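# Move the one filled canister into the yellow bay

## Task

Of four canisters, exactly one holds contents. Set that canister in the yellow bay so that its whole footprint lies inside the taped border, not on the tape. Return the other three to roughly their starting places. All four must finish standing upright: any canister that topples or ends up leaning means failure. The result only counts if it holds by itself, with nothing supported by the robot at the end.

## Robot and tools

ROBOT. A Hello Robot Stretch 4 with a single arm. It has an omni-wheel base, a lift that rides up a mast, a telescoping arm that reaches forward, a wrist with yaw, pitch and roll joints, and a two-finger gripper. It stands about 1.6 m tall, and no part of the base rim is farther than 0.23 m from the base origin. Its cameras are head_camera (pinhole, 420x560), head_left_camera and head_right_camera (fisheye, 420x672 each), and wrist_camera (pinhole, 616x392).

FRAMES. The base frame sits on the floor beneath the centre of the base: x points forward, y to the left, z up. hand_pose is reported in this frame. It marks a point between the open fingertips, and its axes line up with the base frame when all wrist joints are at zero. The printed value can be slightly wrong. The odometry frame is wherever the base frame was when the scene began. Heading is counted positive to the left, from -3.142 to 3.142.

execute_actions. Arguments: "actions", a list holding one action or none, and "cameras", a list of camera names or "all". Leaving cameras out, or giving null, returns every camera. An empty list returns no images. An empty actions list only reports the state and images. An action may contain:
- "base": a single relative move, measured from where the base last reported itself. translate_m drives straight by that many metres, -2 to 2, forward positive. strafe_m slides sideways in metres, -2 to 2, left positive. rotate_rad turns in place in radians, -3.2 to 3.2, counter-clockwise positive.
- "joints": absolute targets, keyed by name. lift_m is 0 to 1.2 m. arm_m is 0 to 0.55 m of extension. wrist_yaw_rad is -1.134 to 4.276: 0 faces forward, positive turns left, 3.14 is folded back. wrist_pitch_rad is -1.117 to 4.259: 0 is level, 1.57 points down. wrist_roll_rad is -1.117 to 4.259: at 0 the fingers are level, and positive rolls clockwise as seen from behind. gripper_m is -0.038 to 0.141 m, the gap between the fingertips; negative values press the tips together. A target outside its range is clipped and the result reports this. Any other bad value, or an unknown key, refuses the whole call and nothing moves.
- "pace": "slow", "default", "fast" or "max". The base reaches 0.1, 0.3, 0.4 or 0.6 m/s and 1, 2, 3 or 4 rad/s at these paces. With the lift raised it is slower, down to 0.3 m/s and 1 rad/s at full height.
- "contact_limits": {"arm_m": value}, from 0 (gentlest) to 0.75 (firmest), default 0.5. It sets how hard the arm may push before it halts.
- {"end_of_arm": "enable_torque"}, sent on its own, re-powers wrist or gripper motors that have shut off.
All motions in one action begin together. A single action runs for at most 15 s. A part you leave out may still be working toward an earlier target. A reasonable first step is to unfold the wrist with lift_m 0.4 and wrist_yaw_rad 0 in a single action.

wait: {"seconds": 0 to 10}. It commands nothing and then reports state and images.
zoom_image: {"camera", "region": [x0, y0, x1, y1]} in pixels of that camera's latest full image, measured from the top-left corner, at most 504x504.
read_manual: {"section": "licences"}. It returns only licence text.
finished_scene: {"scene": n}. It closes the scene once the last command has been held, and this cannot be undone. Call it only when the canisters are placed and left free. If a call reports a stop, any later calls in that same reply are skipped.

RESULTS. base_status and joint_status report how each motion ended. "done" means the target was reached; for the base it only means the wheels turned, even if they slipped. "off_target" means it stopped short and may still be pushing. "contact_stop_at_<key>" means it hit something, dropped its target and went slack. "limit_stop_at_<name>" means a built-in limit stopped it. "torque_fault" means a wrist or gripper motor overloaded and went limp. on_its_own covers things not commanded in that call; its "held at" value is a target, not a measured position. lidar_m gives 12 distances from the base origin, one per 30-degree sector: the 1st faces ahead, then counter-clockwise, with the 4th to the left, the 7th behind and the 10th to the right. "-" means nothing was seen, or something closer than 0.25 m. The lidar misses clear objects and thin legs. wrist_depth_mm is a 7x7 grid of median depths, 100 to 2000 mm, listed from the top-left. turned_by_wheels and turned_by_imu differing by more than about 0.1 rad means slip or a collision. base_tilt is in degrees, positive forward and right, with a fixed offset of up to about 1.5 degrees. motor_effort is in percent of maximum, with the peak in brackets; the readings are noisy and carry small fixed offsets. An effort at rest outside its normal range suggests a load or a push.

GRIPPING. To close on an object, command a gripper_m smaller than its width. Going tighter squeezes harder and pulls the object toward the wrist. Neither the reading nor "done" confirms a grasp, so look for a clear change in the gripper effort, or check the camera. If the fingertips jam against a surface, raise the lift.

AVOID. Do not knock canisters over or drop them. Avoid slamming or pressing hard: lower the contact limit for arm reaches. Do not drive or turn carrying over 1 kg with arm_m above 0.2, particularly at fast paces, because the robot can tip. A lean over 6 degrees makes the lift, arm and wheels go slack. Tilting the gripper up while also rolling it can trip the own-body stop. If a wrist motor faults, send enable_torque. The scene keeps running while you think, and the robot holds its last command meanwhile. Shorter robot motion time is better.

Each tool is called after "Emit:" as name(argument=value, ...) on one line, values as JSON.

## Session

Emit:
execute_actions(actions=[])

Scene clock: 0.00 s.
base_odometry: x=+0.000 y=+0.000 heading=+0.000 (m, m, rad; odometry frame)
turned_by_wheels: +0.000 (rad since the last result)
turned_by_imu: +0.000 (rad since the last result)
base_tilt: forward=+0.1 right=+0.0 (deg)
lidar_m: 0.93 1.76 1.77 1.12 2.02 1.08 1.07 1.49 0.91 0.86 1.71 1.72
base_status: not commanded
joint_positions: lift_m=+0.162 arm_m=-0.002 wrist_yaw_rad=+3.158 wrist_pitch_rad=+0.021 wrist_roll_rad=+0.008 gripper_m=+0.057
joint_status: not commanded
motor_effort: lift_m=+19 arm_m=+0 wrist_yaw_rad=+1 wrist_pitch_rad=-7 wrist_roll_rad=+1 gripper_m=-2 wheel_0=+0 wheel_1=+0 wheel_2=+0 (%)
hand_pose: x=-0.1207 y=+0.0825 z=+0.3336 quat_wxyz=(-0.008, -0.011, +0.004, +1.000) (m; base frame)
wrist_depth_mm: - 138 - - - - 1756 / - 118 156 - - - 1756 / - 126 167 - - - 1708 / 138 138 - - - - 1708 / - - - 1308 1255 1983 1708 / 1281 1281 195 1229 197 1336 1366 / 878 778 878 109 891 854 917
pictures: head_camera, head_left_camera, head_right_camera, wrist_camera
Images, in order (width x height): head_camera 420x560, head_left_camera 420x672, head_right_camera 420x672, wrist_camera 616x392.

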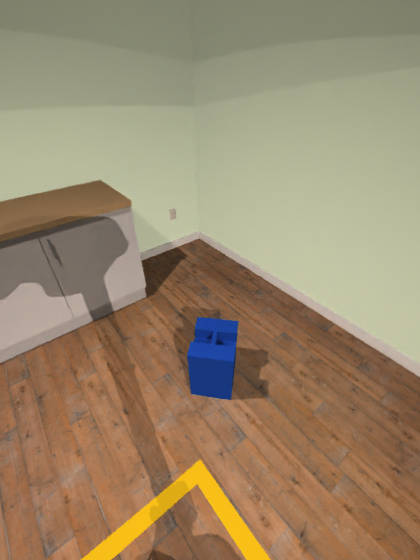

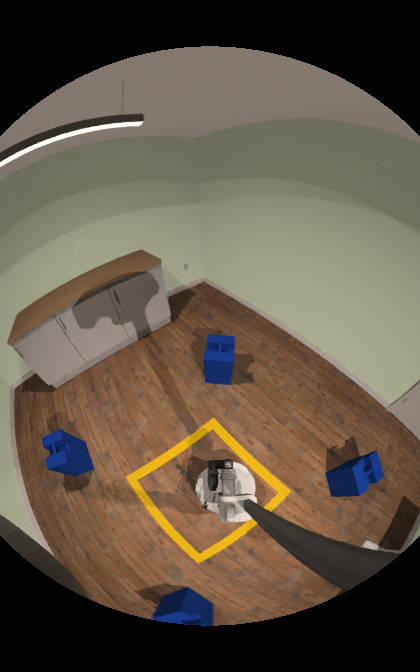

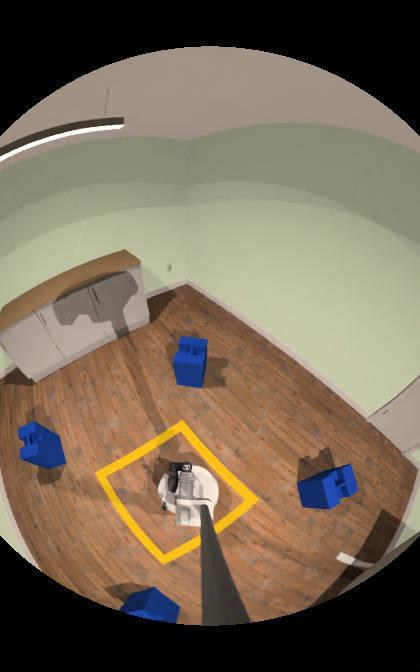

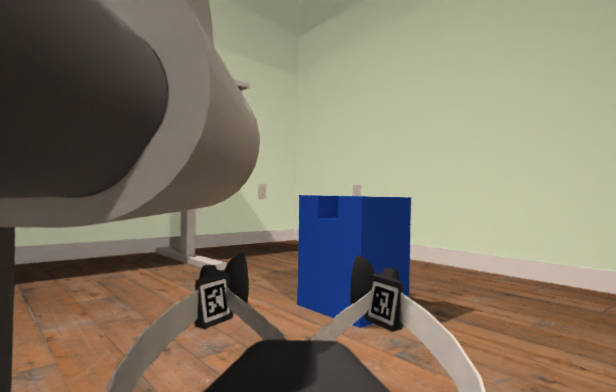

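Emit:
execute_actions(actions=[{"base":{"rotate_rad":0.09},"joints":{"lift_m":0.2,"wrist_yaw_rad":0,"wrist_pitch_rad":0,"gripper_m":0.0,"arm_m":0.2}}], cameras=[])

Emit:
execute_actions(actions=[{"joints":{"lift_m":0.03,"arm_m":0.42}}], cameras=["wrist_camera","head_camera"])

Scene clock: 8.53 s.
base_odometry: x=+0.000 y=+0.000 heading=+0.090 (m, m, rad; odometry frame)
turned_by_wheels: +0.090 (rad since the last result)
turned_by_imu: +0.088 (rad since the last result)
base_tilt: forward=+0.0 right=+0.0 (deg)
lidar_m: 0.92 1.76 1.80 1.13 2.03 1.03 1.15 1.49 0.87 0.87 1.71 1.74
base_status: done
joint_positions: lift_m=+0.200 arm_m=+0.199 wrist_yaw_rad=+0.000 wrist_pitch_rad=+0.002 wrist_roll_rad=+0.008 gripper_m=+0.000
joint_status: all done
motor_effort: lift_m=+23(25) arm_m=+7(8) wrist_yaw_rad=-1(6) wrist_pitch_rad=-8(11) wrist_roll_rad=+1(1) gripper_m=-5(4) wheel_0=-2(4) wheel_1=-1(6) wheel_2=-2(8) (%)
hand_pose: x=+0.6581 y=-0.0873 z=+0.3772 quat_wxyz=(+1.000, +0.004, +0.001, +0.000) (m; base frame)
wrist_depth_mm: 1756 1983 - - 1808 1499 1255 / 1229 1397 - - 1808 1464 1229 / 1229 1397 - - 1808 1464 1255 / 1255 1397 - - 1808 1464 1229 / 1229 1397 535 512 1708 1464 1255 / 1255 1397 185 195 1366 1397 1229 / 976 866 535 109 891 1008 1025
pictures: none
No camera images: the call's "cameras" was empty. Leave "cameras" out to get every camera's image.

Scene clock: 10.33 s.
base_odometry: x=+0.000 y=+0.000 heading=+0.090 (m, m, rad; odometry frame)
turned_by_wheels: +0.000 (rad since the last result)
turned_by_imu: -0.001 (rad since the last result)
base_tilt: forward=+0.1 right=-0.1 (deg)
lidar_m: 0.93 1.74 1.79 1.12 2.00 1.03 1.12 1.49 0.89 0.85 1.71 1.75
base_status: not commanded
joint_positions: lift_m=+0.030 arm_m=+0.419 wrist_yaw_rad=+0.000 wrist_pitch_rad=+0.002 wrist_roll_rad=+0.008 gripper_m=+0.000
joint_status: all done
motor_effort: lift_m=+15(20) arm_m=+8(9) wrist_yaw_rad=+0(0) wrist_pitch_rad=-7(8) wrist_roll_rad=+1(1) gripper_m=-4(5) wheel_0=-2(2) wheel_1=-1(1) wheel_2=-2(2) (%)
hand_pose: x=+0.8780 y=-0.0874 z=+0.2080 quat_wxyz=(+1.000, +0.004, +0.001, +0.000) (m; base frame)
wrist_depth_mm: 1098 1182 - 1983 1576 1366 1138 / 1098 325 309 296 290 1366 1138 / 1078 322 307 296 290 1336 1118 / 1078 322 309 297 290 1336 1118 / 1138 324 309 294 1336 1336 1138 / 866 324 186 195 287 931 946 / 591 317 309 109 287 615 627
pictures: head_camera, wrist_camera
Images, in order (width x height): head_camera 420x560, wrist_camera 616x392.

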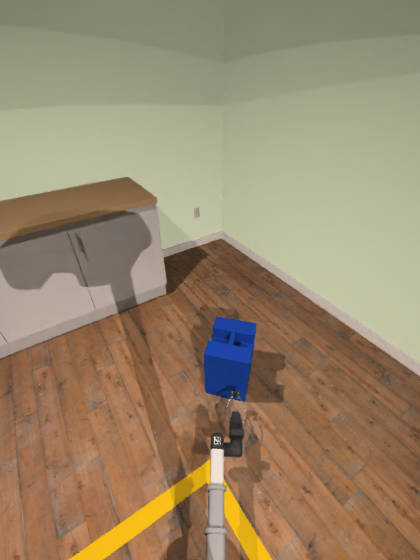

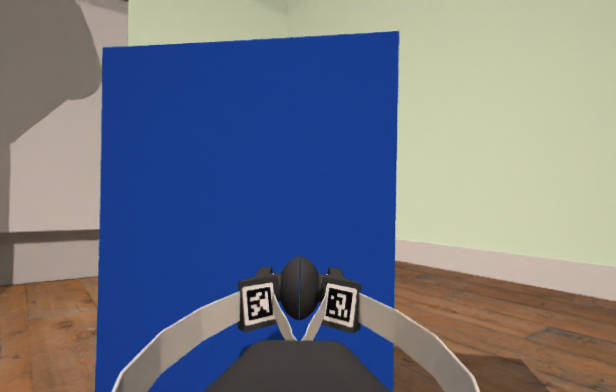

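Emit:
execute_actions(actions=[{"joints":{"arm_m":0.49},"pace":"slow","contact_limits":{"arm_m":0.15}}], cameras=[])

Scene clock: 14.37 s.
base_odometry: x=+0.000 y=+0.000 heading=+0.090 (m, m, rad; odometry frame)
turned_by_wheels: +0.000 (rad since the last result)
turned_by_imu: -0.002 (rad since the last result)
base_tilt: forward=+0.0 right=+0.0 (deg)
lidar_m: 0.91 1.73 1.80 1.12 2.02 1.03 1.14 1.50 0.89 0.85 1.71 1.72
base_status: not commanded
joint_positions: lift_m=+0.030 arm_m=+0.489 wrist_yaw_rad=+0.000 wrist_pitch_rad=+0.002 wrist_roll_rad=+0.008 gripper_m=+0.000
joint_status: all done
motor_effort: lift_m=+14(15) arm_m=+8(8) wrist_yaw_rad=+0(1) wrist_pitch_rad=-8(7) wrist_roll_rad=+1(1) gripper_m=-5(5) wheel_0=-2(2) wheel_1=-1(0) wheel_2=-2(2) (%)
contact_limits: arm_m 0.15
hand_pose: x=+0.9479 y=-0.0876 z=+0.2080 quat_wxyz=(+1.000, +0.004, +0.001, +0.000) (m; base frame)
wrist_depth_mm: 1008 262 250 239 230 1308 1098 / 991 259 250 239 230 1308 1098 / 1008 260 249 239 231 1281 1098 / 976 259 249 238 231 1308 1078 / 1025 258 248 237 231 1281 1098 / 741 258 185 195 228 946 960 / 525 255 247 109 228 615 634
pictures: none
No camera images: the call's "cameras" was empty. Leave "cameras" out to get every camera's image.

Emit:
execute_actions(actions=[{"joints":{"arm_m":0.28},"pace":"fast"}], cameras=[])

Emit:
execute_actions(actions=[{"base":{"rotate_rad":-1.79}}], cameras=["wrist_camera","head_camera"])

Scene clock: 20.37 s.
base_odometry: x=+0.000 y=+0.000 heading=+0.090 (m, m, rad; odometry frame)
turned_by_wheels: +0.000 (rad since the last result)
turned_by_imu: -0.002 (rad since the last result)
base_tilt: forward=-0.1 right=+0.0 (deg)
lidar_m: 0.93 1.76 1.78 1.14 2.02 1.04 1.12 1.50 0.88 0.86 1.70 1.76
base_status: not commanded
joint_positions: lift_m=+0.030 arm_m=+0.281 wrist_yaw_rad=+0.000 wrist_pitch_rad=+0.002 wrist_roll_rad=+0.008 gripper_m=+0.000
joint_status: all done
motor_effort: lift_m=+14(15) arm_m=-8(10) wrist_yaw_rad=+0(1) wrist_pitch_rad=-7(8) wrist_roll_rad=+1(1) gripper_m=-4(6) wheel_0=-1(2) wheel_1=-1(1) wheel_2=-2(2) (%)
hand_pose: x=+0.7407 y=-0.0875 z=+0.2079 quat_wxyz=(+1.000, +0.004, +0.001, +0.000) (m; base frame)
wrist_depth_mm: 1182 1308 - - 1756 1430 1229 / 1182 1336 - - 1756 1430 1205 / 1160 1308 462 445 1708 1430 1182 / 1182 1308 462 445 1708 1397 1182 / 1229 1336 462 442 1576 1366 1205 / 891 878 185 195 831 946 960 / 591 477 462 109 539 621 621
pictures: none
No camera images: the call's "cameras" was empty. Leave "cameras" out to get every camera's image.

Scene clock: 22.53 s.
base_odometry: x=+0.000 y=+0.000 heading=-1.700 (m, m, rad; odometry frame)
turned_by_wheels: -1.790 (rad since the last result)
turned_by_imu: -1.791 (rad since the last result)
base_tilt: forward=+0.1 right=-0.1 (deg)
lidar_m: 0.86 1.71 1.71 0.94 0.97 1.76 1.13 2.01 2.00 1.04 1.50 1.49
base_status: done
joint_positions: lift_m=+0.030 arm_m=+0.281 wrist_yaw_rad=+0.000 wrist_pitch_rad=+0.002 wrist_roll_rad=+0.008 gripper_m=+0.000
joint_status: not commanded
motor_effort: lift_m=+16(16) arm_m=-8(7) wrist_yaw_rad=-1(4) wrist_pitch_rad=-7(8) wrist_roll_rad=+0(1) gripper_m=-5(4) wheel_0=+0(9) wheel_1=-1(9) wheel_2=+0(7) (%)
hand_pose: x=+0.7407 y=-0.0875 z=+0.2078 quat_wxyz=(+1.000, +0.004, +0.001, +0.000) (m; base frame)
wrist_depth_mm: 1229 1464 1756 - - 1808 1537 / 1255 355 379 413 - 1808 1576 / 1255 355 377 402 - 1808 1576 / 1255 355 377 404 - 1808 1537 / 1229 355 377 399 1863 1708 1537 / 866 355 186 195 831 946 931 / 597 345 373 109 569 615 627
pictures: head_camera, wrist_camera
Images, in order (width x height): head_camera 420x560, wrist_camera 616x392.

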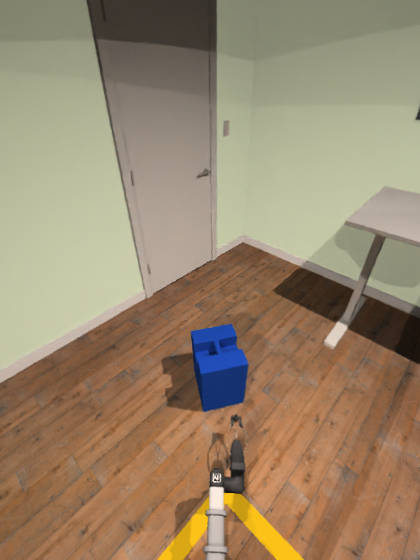

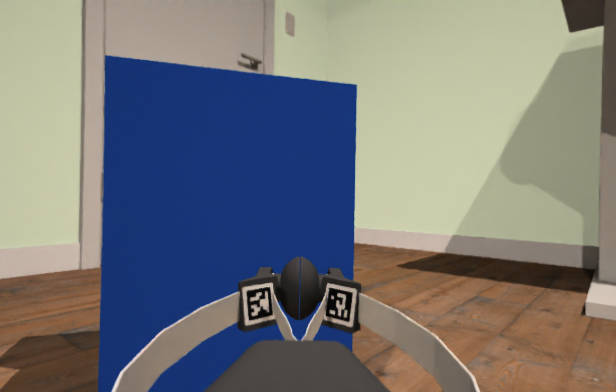

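First one did move (light). Centre up here.

Emit:
execute_actions(actions=[{"base":{"rotate_rad":0.1},"joints":{"arm_m":0.39}}], cameras=[])

Scene clock: 25.27 s.
base_odometry: x=+0.000 y=+0.000 heading=-1.601 (m, m, rad; odometry frame)
turned_by_wheels: +0.100 (rad since the last result)
turned_by_imu: +0.099 (rad since the last result)
base_tilt: forward=+0.0 right=+0.0 (deg)
lidar_m: 0.85 1.72 1.70 0.92 1.78 1.77 1.15 1.99 1.10 1.05 1.50 0.94
base_status: done
joint_positions: lift_m=+0.030 arm_m=+0.389 wrist_yaw_rad=+0.000 wrist_pitch_rad=+0.002 wrist_roll_rad=+0.008 gripper_m=+0.000
joint_status: all done
motor_effort: lift_m=+16(16) arm_m=+8(7) wrist_yaw_rad=+0(0) wrist_pitch_rad=-8(7) wrist_roll_rad=+0(1) gripper_m=-5(5) wheel_0=-1(7) wheel_1=+1(5) wheel_2=+0(6) (%)
hand_pose: x=+0.8480 y=-0.0874 z=+0.2078 quat_wxyz=(+1.000, +0.004, +0.001, +0.000) (m; base frame)
wrist_depth_mm: 1118 1255 253 267 283 1708 1576 / 1118 1255 253 265 277 293 1618 / 1118 1281 253 264 277 291 1576 / 1138 1281 253 264 278 293 1576 / 1118 1255 253 263 277 291 1537 / 878 866 185 195 273 293 976 / 591 246 251 109 273 291 627
pictures: none
No camera images: the call's "cameras" was empty. Leave "cameras" out to get every camera's image.

Emit:
execute_actions(actions=[{"joints":{"arm_m":0.432},"pace":"slow","contact_limits":{"arm_m":0.15}}], cameras=[])

Scene clock: 28.13 s.
base_odometry: x=+0.000 y=+0.000 heading=-1.601 (m, m, rad; odometry frame)
turned_by_wheels: +0.000 (rad since the last result)
turned_by_imu: -0.001 (rad since the last result)
base_tilt: forward=+0.1 right=+0.0 (deg)
lidar_m: 0.86 1.69 1.71 0.93 1.78 1.79 1.16 1.99 1.10 1.04 1.50 1.49
base_status: not commanded
joint_positions: lift_m=+0.030 arm_m=+0.430 wrist_yaw_rad=-0.003 wrist_pitch_rad=+0.001 wrist_roll_rad=+0.008 gripper_m=+0.000
joint_status: all done
motor_effort: lift_m=+16(16) arm_m=+11(13) wrist_yaw_rad=+9(13) wrist_pitch_rad=-6(7) wrist_roll_rad=+1(1) gripper_m=-3(4) wheel_0=+0(0) wheel_1=+1(1) wheel_2=-3(3) (%)
contact_limits: arm_m 0.15
hand_pose: x=+0.8891 y=-0.0884 z=+0.2080 quat_wxyz=(+1.000, +0.004, +0.001, -0.002) (m; base frame)
wrist_depth_mm: 1098 1205 227 239 251 265 1537 / 1098 1205 227 237 250 264 1499 / 1098 1205 228 239 250 264 1537 / 1078 1205 228 238 251 264 1537 / 1118 1182 227 236 251 263 1499 / 878 732 187 202 246 264 960 / 591 221 225 109 249 263 627
pictures: none
No camera images: the call's "cameras" was empty. Leave "cameras" out to get every camera's image.

Emit:
execute_actions(actions=[{"joints":{"arm_m":0.40,"lift_m":0.6,"gripper_m":0.08},"pace":"fast"}], cameras=[])

Emit:
execute_actions(actions=[{"base":{"translate_m":0.45},"joints":{"wrist_pitch_rad":1.57,"wrist_roll_rad":-0.22},"pace":"fast"}], cameras=["wrist_camera"])

Scene clock: 40.50 s.
base_odometry: x=+0.000 y=+0.000 heading=-1.601 (m, m, rad; odometry frame)
turned_by_wheels: +0.000 (rad since the last result)
turned_by_imu: -0.002 (rad since the last result)
base_tilt: forward=+0.0 right=+0.0 (deg)
lidar_m: 0.87 1.71 1.72 0.92 1.78 1.77 1.13 1.99 1.10 1.04 1.49 1.47
base_status: not commanded
joint_positions: lift_m=+0.600 arm_m=+0.401 wrist_yaw_rad=+0.000 wrist_pitch_rad=+0.002 wrist_roll_rad=+0.008 gripper_m=+0.080
joint_status: all done
motor_effort: lift_m=+23(19) arm_m=-8(8) wrist_yaw_rad=+0(7) wrist_pitch_rad=-8(12) wrist_roll_rad=+1(1) gripper_m=-1(4) wheel_0=+0(0) wheel_1=+1(1) wheel_2=-2(4) (%)
hand_pose: x=+0.8607 y=-0.0875 z=+0.7772 quat_wxyz=(+1.000, +0.004, +0.001, +0.000) (m; base frame)
wrist_depth_mm: 1118 1281 1499 1808 - 1808 1537 / 1118 1281 1499 1808 - 1756 1576 / 1118 1281 1499 1808 - 1808 1576 / 1118 1255 1499 1808 - 1808 1537 / 1118 1281 1537 1808 - 1756 1576 / 1118 1281 199 1756 196 1756 1537 / 1138 1255 1430 109 1921 1661 1537
pictures: none
No camera images: the call's "cameras" was empty. Leave "cameras" out to get every camera's image.

Scene clock: 42.90 s.
base_odometry: x=-0.013 y=-0.450 heading=-1.601 (m, m, rad; odometry frame)
turned_by_wheels: +0.000 (rad since the last result)
turned_by_imu: -0.002 (rad since the last result)
base_tilt: forward=+0.0 right=+0.1 (deg)
lidar_m: 0.42 1.38 1.38 1.69 1.02 2.07 1.61 2.33 1.22 1.38 1.17 0.46
base_status: done
joint_positions: lift_m=+0.600 arm_m=+0.401 wrist_yaw_rad=+0.000 wrist_pitch_rad=+1.570 wrist_roll_rad=-0.219 gripper_m=+0.080
joint_status: all done
motor_effort: lift_m=+23(23) arm_m=-7(8) wrist_yaw_rad=-2(0) wrist_pitch_rad=+0(4) wrist_roll_rad=+0(0) gripper_m=-2(2) wheel_0=-1(6) wheel_1=-1(6) wheel_2=+1(13) (%)
hand_pose: x=+0.5725 y=-0.0874 z=+0.4894 quat_wxyz=(+0.703, -0.077, +0.702, +0.077) (m; base frame)
wrist_depth_mm: 715 707 707 723 723 723 732 / 707 707 330 332 332 723 723 / 707 707 329 330 330 723 723 / 707 715 404 334 404 723 723 / 707 707 402 404 407 715 723 / 707 707 198 330 196 715 723 / 707 707 329 109 332 723 723
pictures: wrist_camera
Images, in order (width x height): wrist_camera 616x392.

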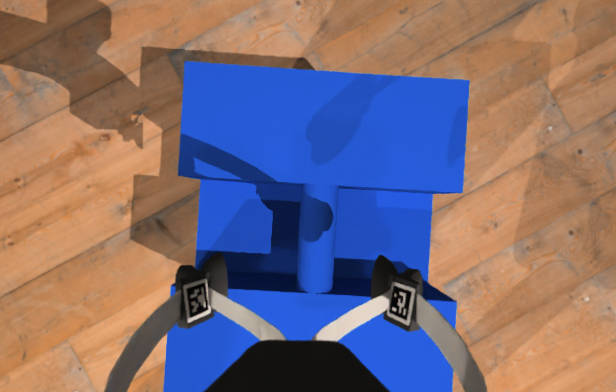

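Emit:
execute_actions(actions=[{"base":{"strafe_m":-0.012},"joints":{"arm_m":0.415,"wrist_roll_rad":-0.16,"lift_m":0.53}}], cameras=["wrist_camera"])

Emit:
execute_actions(actions=[{"joints":{"lift_m":0.472}}], cameras=[])

Emit:
execute_actions(actions=[{"joints":{"gripper_m":-0.02}}], cameras=["wrist_camera"])

Scene clock: 47.37 s.
base_odometry: x=-0.025 y=-0.449 heading=-1.601 (m, m, rad; odometry frame)
turned_by_wheels: +0.000 (rad since the last result)
turned_by_imu: -0.002 (rad since the last result)
base_tilt: forward=-0.1 right=-0.2 (deg)
lidar_m: 0.43 1.37 1.40 1.65 1.05 2.08 1.58 2.33 1.19 1.35 1.16 0.45
base_status: done
joint_positions: lift_m=+0.530 arm_m=+0.414 wrist_yaw_rad=+0.000 wrist_pitch_rad=+1.570 wrist_roll_rad=-0.161 gripper_m=+0.080
joint_status: all done
motor_effort: lift_m=+15(20) arm_m=+8(9) wrist_yaw_rad=+0(1) wrist_pitch_rad=-2(0) wrist_roll_rad=+3(2) gripper_m=-1(1) wheel_0=+1(8) wheel_1=-2(8) wheel_2=+0(1) (%)
hand_pose: x=+0.5847 y=-0.0874 z=+0.4201 quat_wxyz=(+0.705, -0.057, +0.705, +0.057) (m; base frame)
wrist_depth_mm: 640 640 640 647 647 654 654 / 640 259 260 263 264 647 661 / 634 259 260 262 263 661 654 / 634 640 332 263 336 654 654 / 640 634 334 270 338 647 654 / 640 640 198 265 196 654 654 / 640 258 258 109 262 654 661
pictures: wrist_camera
Images, in order (width x height): wrist_camera 616x392.

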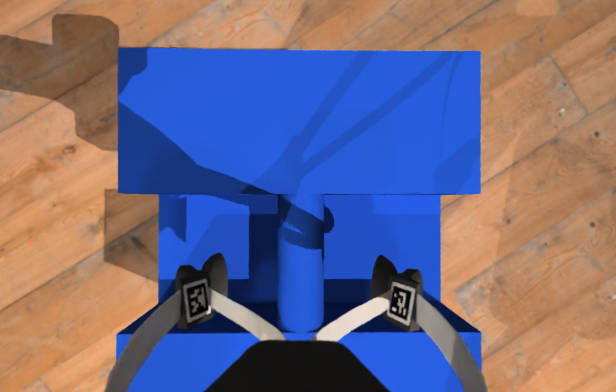

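Scene clock: 48.53 s.
base_odometry: x=-0.025 y=-0.449 heading=-1.601 (m, m, rad; odometry frame)
turned_by_wheels: +0.000 (rad since the last result)
turned_by_imu: +0.000 (rad since the last result)
base_tilt: forward=+0.0 right=+0.0 (deg)
lidar_m: 0.43 1.38 1.38 1.64 1.03 2.09 1.62 2.32 1.20 1.34 1.17 0.46
base_status: not commanded
joint_positions: lift_m=+0.472 arm_m=+0.414 wrist_yaw_rad=+0.000 wrist_pitch_rad=+1.570 wrist_roll_rad=-0.161 gripper_m=+0.080
joint_status: all done
motor_effort: lift_m=+15(14) arm_m=+8(8) wrist_yaw_rad=+1(1) wrist_pitch_rad=-2(1) wrist_roll_rad=+3(3) gripper_m=+0(3) wheel_0=+2(1) wheel_1=-2(2) wheel_2=+0(0) (%)
hand_pose: x=+0.5847 y=-0.0874 z=+0.3621 quat_wxyz=(+0.705, -0.057, +0.705, +0.057) (m; base frame)
wrist_depth_mm: 580 202 203 204 206 206 591 / 580 202 203 204 204 206 597 / 580 202 203 204 205 205 597 / 580 276 277 204 279 281 597 / 574 276 276 208 278 597 597 / 574 276 198 205 196 591 597 / 574 201 212 109 213 205 591
pictures: none
No camera images: the call's "cameras" was empty. Leave "cameras" out to get every camera's image.

Scene clock: 50.27 s.
base_odometry: x=-0.025 y=-0.449 heading=-1.601 (m, m, rad; odometry frame)
turned_by_wheels: +0.000 (rad since the last result)
turned_by_imu: -0.001 (rad since the last result)
base_tilt: forward=+0.1 right=-0.1 (deg)
lidar_m: 0.41 1.39 1.40 1.67 1.05 2.10 1.60 2.32 1.17 1.35 1.16 0.45
base_status: not commanded
joint_positions: lift_m=+0.472 arm_m=+0.414 wrist_yaw_rad=+0.001 wrist_pitch_rad=+1.567 wrist_roll_rad=-0.161 gripper_m=-0.019
joint_status: all done
motor_effort: lift_m=+24(24) arm_m=+7(8) wrist_yaw_rad=-6(4) wrist_pitch_rad=+9(8) wrist_roll_rad=+3(3) gripper_m=-28(27) wheel_0=+1(1) wheel_1=-2(1) wheel_2=+0(0) (%)
hand_pose: x=+0.5860 y=-0.0874 z=+0.3613 quat_wxyz=(+0.706, -0.057, +0.703, +0.057) (m; base frame)
wrist_depth_mm: 574 196 198 198 199 200 591 / 574 196 197 198 199 200 591 / 574 196 196 198 198 198 591 / 574 270 270 198 273 273 591 / 580 270 271 200 273 585 591 / 574 270 184 200 183 585 585 / 574 196 209 109 211 198 585
pictures: wrist_camera
Images, in order (width x height): wrist_camera 616x392.

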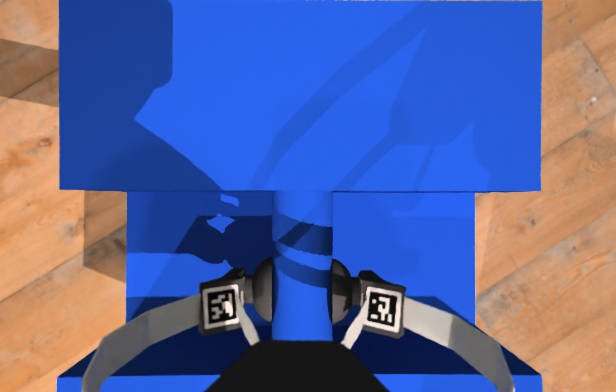

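Test drag with the arm.

Emit:
execute_actions(actions=[{"joints":{"arm_m":0.27},"base":{"translate_m":-0.15},"pace":"slow"}], cameras=["wrist_camera","head_left_camera"])

Scene clock: 55.30 s.
base_odometry: x=-0.021 y=-0.300 heading=-1.601 (m, m, rad; odometry frame)
turned_by_wheels: +0.000 (rad since the last result)
turned_by_imu: -0.001 (rad since the last result)
base_tilt: forward=+0.0 right=-0.1 (deg)
lidar_m: 0.29 1.50 1.49 0.97 0.99 1.99 1.44 2.22 1.12 1.49 1.25 0.31
base_status: done
joint_positions: lift_m=+0.472 arm_m=+0.272 wrist_yaw_rad=+0.003 wrist_pitch_rad=+1.562 wrist_roll_rad=-0.160 gripper_m=-0.019
joint_status: all done
motor_effort: lift_m=+24(24) arm_m=-10(13) wrist_yaw_rad=-8(14) wrist_pitch_rad=+21(39) wrist_roll_rad=+2(2) gripper_m=-27(26) wheel_0=-4(6) wheel_1=-2(6) wheel_2=+6(11) (%)
hand_pose: x=+0.4454 y=-0.0874 z=+0.3613 quat_wxyz=(+0.708, -0.058, +0.702, +0.057) (m; base frame)
wrist_depth_mm: 580 200 202 202 202 204 597 / 580 200 200 201 202 203 591 / 580 200 200 202 202 203 597 / 580 272 274 201 276 276 597 / 574 272 273 204 276 591 597 / 574 272 184 202 183 585 591 / 574 198 205 109 208 201 591
pictures: head_left_camera, wrist_camera
Images, in order (width x height): head_left_camera 420x672, wrist_camera 616x392.

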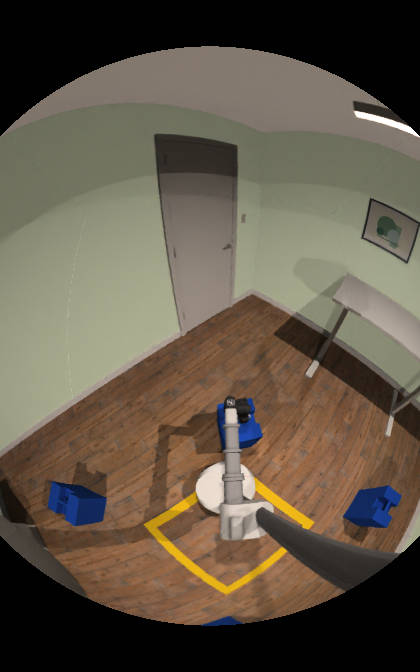

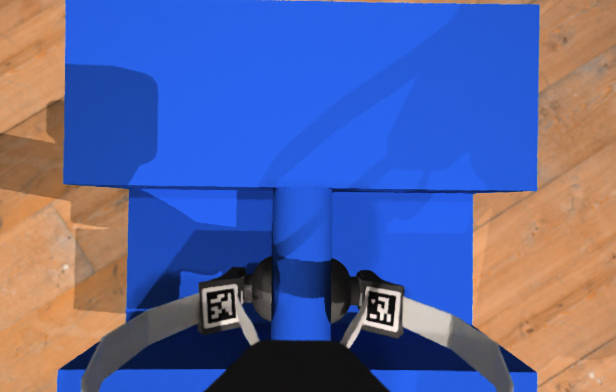

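Emit:
execute_actions(actions=[{"base":{"translate_m":-0.8},"pace":"slow"}], cameras=["wrist_camera","head_left_camera"])

Emit:
execute_actions(actions=[{"joints":{"gripper_m":0.08}}], cameras=[])

Emit:
execute_actions(actions=[{"joints":{"lift_m":0.8},"pace":"fast"}], cameras=["wrist_camera","head_camera"])

action 0: "base": translate_m = -0.8 would last too long for one action: at the pace "slow" translate_m can be at most 0.766 in either direction: name a faster pace, or command the rest in another action

Scene clock: 60.53 s.
base_odometry: x=-0.021 y=-0.300 heading=-1.601 (m, m, rad; odometry frame)
turned_by_wheels: +0.000 (rad since the last result)
turned_by_imu: -0.002 (rad since the last result)
base_tilt: forward=-0.1 right=-0.1 (deg)
lidar_m: 0.29 1.49 1.51 1.01 0.99 2.01 1.43 2.21 1.10 1.49 1.28 0.30
base_status: not commanded
joint_positions: lift_m=+0.472 arm_m=+0.271 wrist_yaw_rad=+0.000 wrist_pitch_rad=+1.570 wrist_roll_rad=-0.160 gripper_m=+0.080
joint_status: all done
motor_effort: lift_m=+20(24) arm_m=-8(10) wrist_yaw_rad=-2(9) wrist_pitch_rad=-1(22) wrist_roll_rad=+2(2) gripper_m=-1(27) wheel_0=-4(4) wheel_1=-2(2) wheel_2=+5(6) (%)
hand_pose: x=+0.4426 y=-0.0874 z=+0.3617 quat_wxyz=(+0.705, -0.057, +0.704, +0.057) (m; base frame)
wrist_depth_mm: 580 202 203 204 205 206 597 / 580 202 203 204 204 205 597 / 580 202 202 203 204 205 597 / 580 274 276 206 278 279 597 / 580 276 277 207 278 597 591 / 580 274 199 206 196 597 591 / 580 201 202 109 204 205 597
pictures: none
No camera images: the call's "cameras" was empty. Leave "cameras" out to get every camera's image.

Scene clock: 62.43 s.
base_odometry: x=-0.021 y=-0.300 heading=-1.601 (m, m, rad; odometry frame)
turned_by_wheels: +0.000 (rad since the last result)
turned_by_imu: -0.001 (rad since the last result)
base_tilt: forward=+0.0 right=+0.0 (deg)
lidar_m: 0.29 1.49 1.51 1.02 0.99 2.00 1.47 2.22 1.11 1.46 1.27 0.32
base_status: not commanded
joint_positions: lift_m=+0.800 arm_m=+0.271 wrist_yaw_rad=+0.000 wrist_pitch_rad=+1.570 wrist_roll_rad=-0.160 gripper_m=+0.080
joint_status: all done
motor_effort: lift_m=+23(25) arm_m=-8(8) wrist_yaw_rad=-1(2) wrist_pitch_rad=-1(1) wrist_roll_rad=+3(2) gripper_m=-1(2) wheel_0=-3(4) wheel_1=-2(2) wheel_2=+4(4) (%)
hand_pose: x=+0.4425 y=-0.0874 z=+0.6894 quat_wxyz=(+0.705, -0.057, +0.705, +0.057) (m; base frame)
wrist_depth_mm: 891 904 917 917 917 931 946 / 891 917 917 917 917 931 946 / 904 917 917 530 917 931 931 / 904 904 917 535 917 917 917 / 891 904 603 539 917 917 917 / 904 917 199 530 195 917 917 / 904 715 707 109 917 931 931
pictures: head_camera, wrist_camera
Images, in order (width x height): head_camera 420x560, wrist_camera 616x392.

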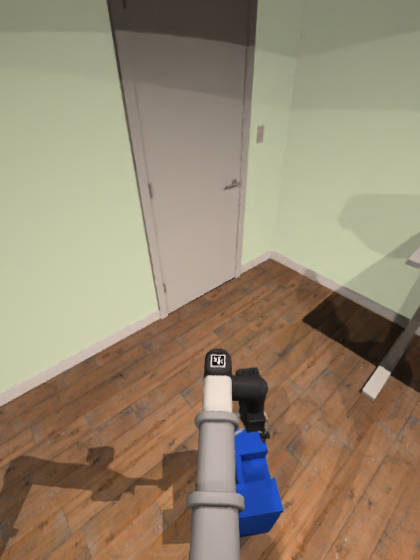

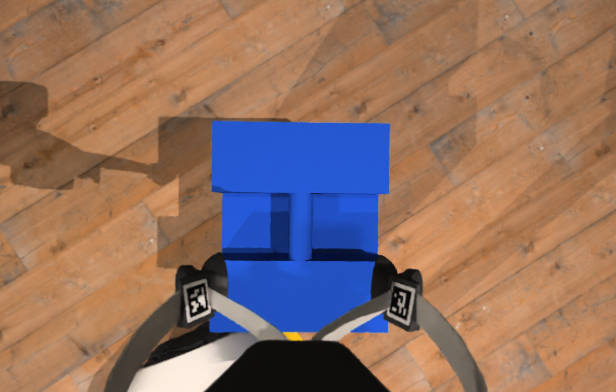

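The drive was refused; regrip.

Emit:
execute_actions(actions=[{"joints":{"lift_m":0.472,"arm_m":0.28}}], cameras=[])

Emit:
execute_actions(actions=[{"joints":{"gripper_m":-0.02}}], cameras=[])

Emit:
execute_actions(actions=[{"base":{"translate_m":-0.76},"joints":{"arm_m":0.25},"pace":"slow"}], cameras=["wrist_camera","head_left_camera"])

Scene clock: 68.07 s.
base_odometry: x=-0.021 y=-0.300 heading=-1.601 (m, m, rad; odometry frame)
turned_by_wheels: +0.000 (rad since the last result)
turned_by_imu: -0.002 (rad since the last result)
base_tilt: forward=+0.0 right=-0.1 (deg)
lidar_m: 0.28 1.51 1.51 0.99 0.99 1.98 1.43 2.20 1.10 1.51 1.26 0.32
base_status: not commanded
joint_positions: lift_m=+0.472 arm_m=+0.279 wrist_yaw_rad=+0.000 wrist_pitch_rad=+1.570 wrist_roll_rad=-0.160 gripper_m=+0.080
joint_status: all done
motor_effort: lift_m=+15(20) arm_m=+8(9) wrist_yaw_rad=+0(1) wrist_pitch_rad=-1(1) wrist_roll_rad=+2(2) gripper_m=-2(2) wheel_0=-4(3) wheel_1=-1(1) wheel_2=+4(4) (%)
hand_pose: x=+0.4497 y=-0.0874 z=+0.3621 quat_wxyz=(+0.705, -0.057, +0.705, +0.057) (m; base frame)
wrist_depth_mm: 585 202 204 204 205 206 597 / 585 202 203 204 206 206 597 / 580 202 202 204 204 206 597 / 580 274 204 204 205 206 597 / 580 276 276 209 278 591 597 / 580 276 198 205 195 591 591 / 574 203 216 109 220 207 597
pictures: none
No camera images: the call's "cameras" was empty. Leave "cameras" out to get every camera's image.

Scene clock: 69.80 s.
base_odometry: x=-0.021 y=-0.300 heading=-1.601 (m, m, rad; odometry frame)
turned_by_wheels: +0.000 (rad since the last result)
turned_by_imu: -0.001 (rad since the last result)
base_tilt: forward=+0.0 right=-0.3 (deg)
lidar_m: 0.28 1.48 1.51 1.00 0.99 1.97 1.43 2.22 1.11 1.49 1.27 0.30
base_status: not commanded
joint_positions: lift_m=+0.472 arm_m=+0.279 wrist_yaw_rad=+0.001 wrist_pitch_rad=+1.567 wrist_roll_rad=-0.160 gripper_m=-0.019
joint_status: all done
motor_effort: lift_m=+24(24) arm_m=+7(8) wrist_yaw_rad=-2(4) wrist_pitch_rad=+8(7) wrist_roll_rad=+2(2) gripper_m=-27(25) wheel_0=-3(4) wheel_1=-2(2) wheel_2=+4(4) (%)
hand_pose: x=+0.4509 y=-0.0874 z=+0.3613 quat_wxyz=(+0.706, -0.057, +0.703, +0.057) (m; base frame)
wrist_depth_mm: 574 198 198 199 200 200 585 / 580 198 197 198 200 200 591 / 580 197 198 198 200 200 585 / 574 272 271 199 200 200 591 / 580 271 271 202 273 585 585 / 580 270 184 200 182 585 591 / 574 197 214 108 217 200 591
pictures: none
No camera images: the call's "cameras" was empty. Leave "cameras" out to get every camera's image.

Scene clock: 78.67 s.
base_odometry: x=+0.002 y=+0.460 heading=-1.601 (m, m, rad; odometry frame)
turned_by_wheels: +0.000 (rad since the last result)
turned_by_imu: +0.001 (rad since the last result)
base_tilt: forward=+0.0 right=-0.2 (deg)
lidar_m: 0.27 2.06 0.99 1.06 1.48 1.48 0.68 1.65 1.65 1.02 1.15 0.28
base_status: done
joint_positions: lift_m=+0.472 arm_m=+0.252 wrist_yaw_rad=+0.003 wrist_pitch_rad=+1.561 wrist_roll_rad=-0.160 gripper_m=-0.019
joint_status: all done
on_its_own: wrist_pitch_rad is at rest, and its effort (+25) is outside its rest range (-23 to +23)
motor_effort: lift_m=+24(24) arm_m=-11(12) wrist_yaw_rad=-9(14) wrist_pitch_rad=+25(42) wrist_roll_rad=+2(2) gripper_m=-26(27) wheel_0=-4(9) wheel_1=-3(5) wheel_2=+6(12) (%)
hand_pose: x=+0.4260 y=-0.0874 z=+0.3613 quat_wxyz=(+0.708, -0.058, +0.701, +0.057) (m; base frame)
wrist_depth_mm: 580 202 203 203 204 206 597 / 585 200 202 203 204 205 597 / 580 201 202 202 203 204 597 / 580 273 274 202 267 224 591 / 580 273 273 205 277 585 591 / 580 274 184 203 183 591 591 / 574 198 209 108 215 202 591
pictures: head_left_camera, wrist_camera
Images, in order (width x height): head_left_camera 420x672, wrist_camera 616x392.

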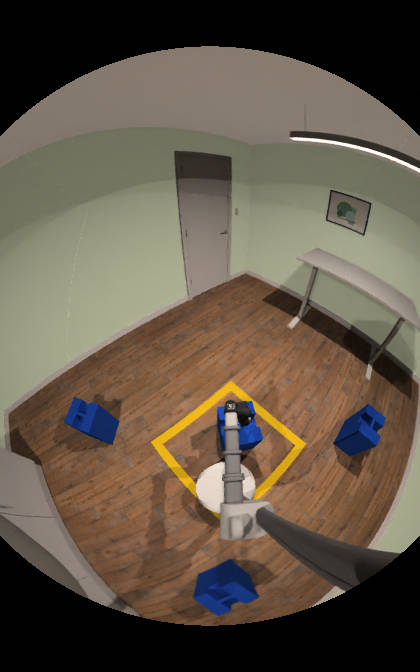

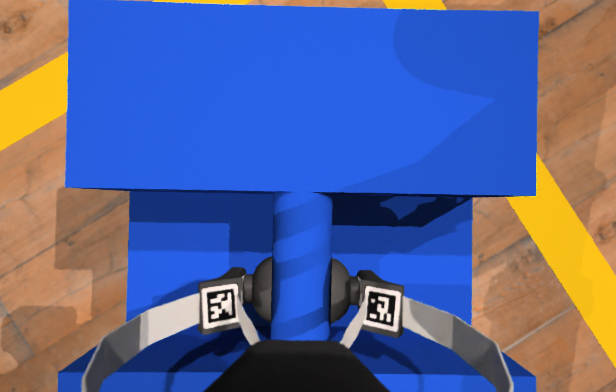

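Emit:
execute_actions(actions=[{"joints":{"gripper_m":0.08}}], cameras=[])

Emit:
execute_actions(actions=[{"joints":{"lift_m":0.6},"pace":"fast"}], cameras=["wrist_camera"])

Emit:
finished_scene(scene=2)

Scene clock: 82.73 s.
base_odometry: x=+0.002 y=+0.460 heading=-1.601 (m, m, rad; odometry frame)
turned_by_wheels: +0.000 (rad since the last result)
turned_by_imu: -0.002 (rad since the last result)
base_tilt: forward=-0.1 right=+0.0 (deg)
lidar_m: 0.28 2.07 1.01 1.01 1.49 1.49 0.68 1.65 1.64 1.02 1.10 0.29
base_status: not commanded
joint_positions: lift_m=+0.472 arm_m=+0.251 wrist_yaw_rad=+0.000 wrist_pitch_rad=+1.570 wrist_roll_rad=-0.160 gripper_m=+0.080
joint_status: all done
motor_effort: lift_m=+19(24) arm_m=-8(10) wrist_yaw_rad=-2(7) wrist_pitch_rad=+0(26) wrist_roll_rad=+2(2) gripper_m=-1(24) wheel_0=-3(3) wheel_1=-2(3) wheel_2=+4(6) (%)
hand_pose: x=+0.4226 y=-0.0874 z=+0.3617 quat_wxyz=(+0.705, -0.057, +0.704, +0.057) (m; base frame)
wrist_depth_mm: 585 203 203 204 205 205 597 / 580 202 203 204 204 205 603 / 580 201 202 204 204 206 597 / 580 274 277 204 279 279 597 / 580 276 276 207 278 591 591 / 574 276 199 205 196 591 597 / 580 201 203 109 206 204 597
pictures: none
No camera images: the call's "cameras" was empty. Leave "cameras" out to get every camera's image.

Scene clock: 84.03 s.
base_odometry: x=+0.002 y=+0.460 heading=-1.601 (m, m, rad; odometry frame)
turned_by_wheels: +0.000 (rad since the last result)
turned_by_imu: -0.001 (rad since the last result)
base_tilt: forward=+0.0 right=+0.0 (deg)
lidar_m: 0.26 2.07 1.00 1.02 1.47 1.49 0.66 1.64 1.66 1.00 1.11 0.29
base_status: not commanded
joint_positions: lift_m=+0.600 arm_m=+0.251 wrist_yaw_rad=+0.000 wrist_pitch_rad=+1.570 wrist_roll_rad=-0.160 gripper_m=+0.080
joint_status: all done
motor_effort: lift_m=+23(25) arm_m=-8(8) wrist_yaw_rad=+0(2) wrist_pitch_rad=-1(1) wrist_roll_rad=+2(2) gripper_m=-2(2) wheel_0=-3(3) wheel_1=-2(3) wheel_2=+4(4) (%)
hand_pose: x=+0.4225 y=-0.0874 z=+0.4894 quat_wxyz=(+0.705, -0.057, +0.705, +0.057) (m; base frame)
wrist_depth_mm: 707 707 715 723 723 732 732 / 707 715 332 332 332 732 723 / 707 707 330 332 332 723 723 / 707 707 402 330 407 723 732 / 707 707 404 404 404 723 723 / 707 715 198 330 196 715 732 / 699 327 327 109 332 723 715
pictures: wrist_camera
Images, in order (width x height): wrist_camera 616x392.

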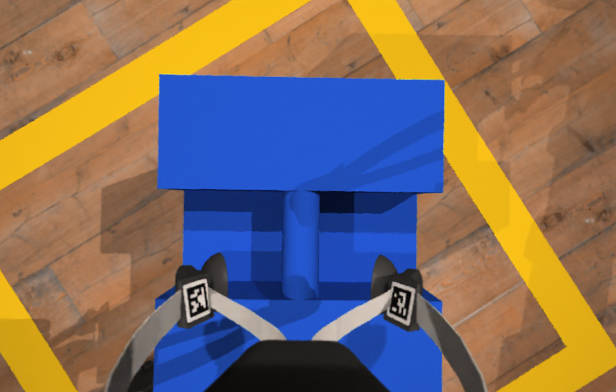

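The scene is finished: the task was done.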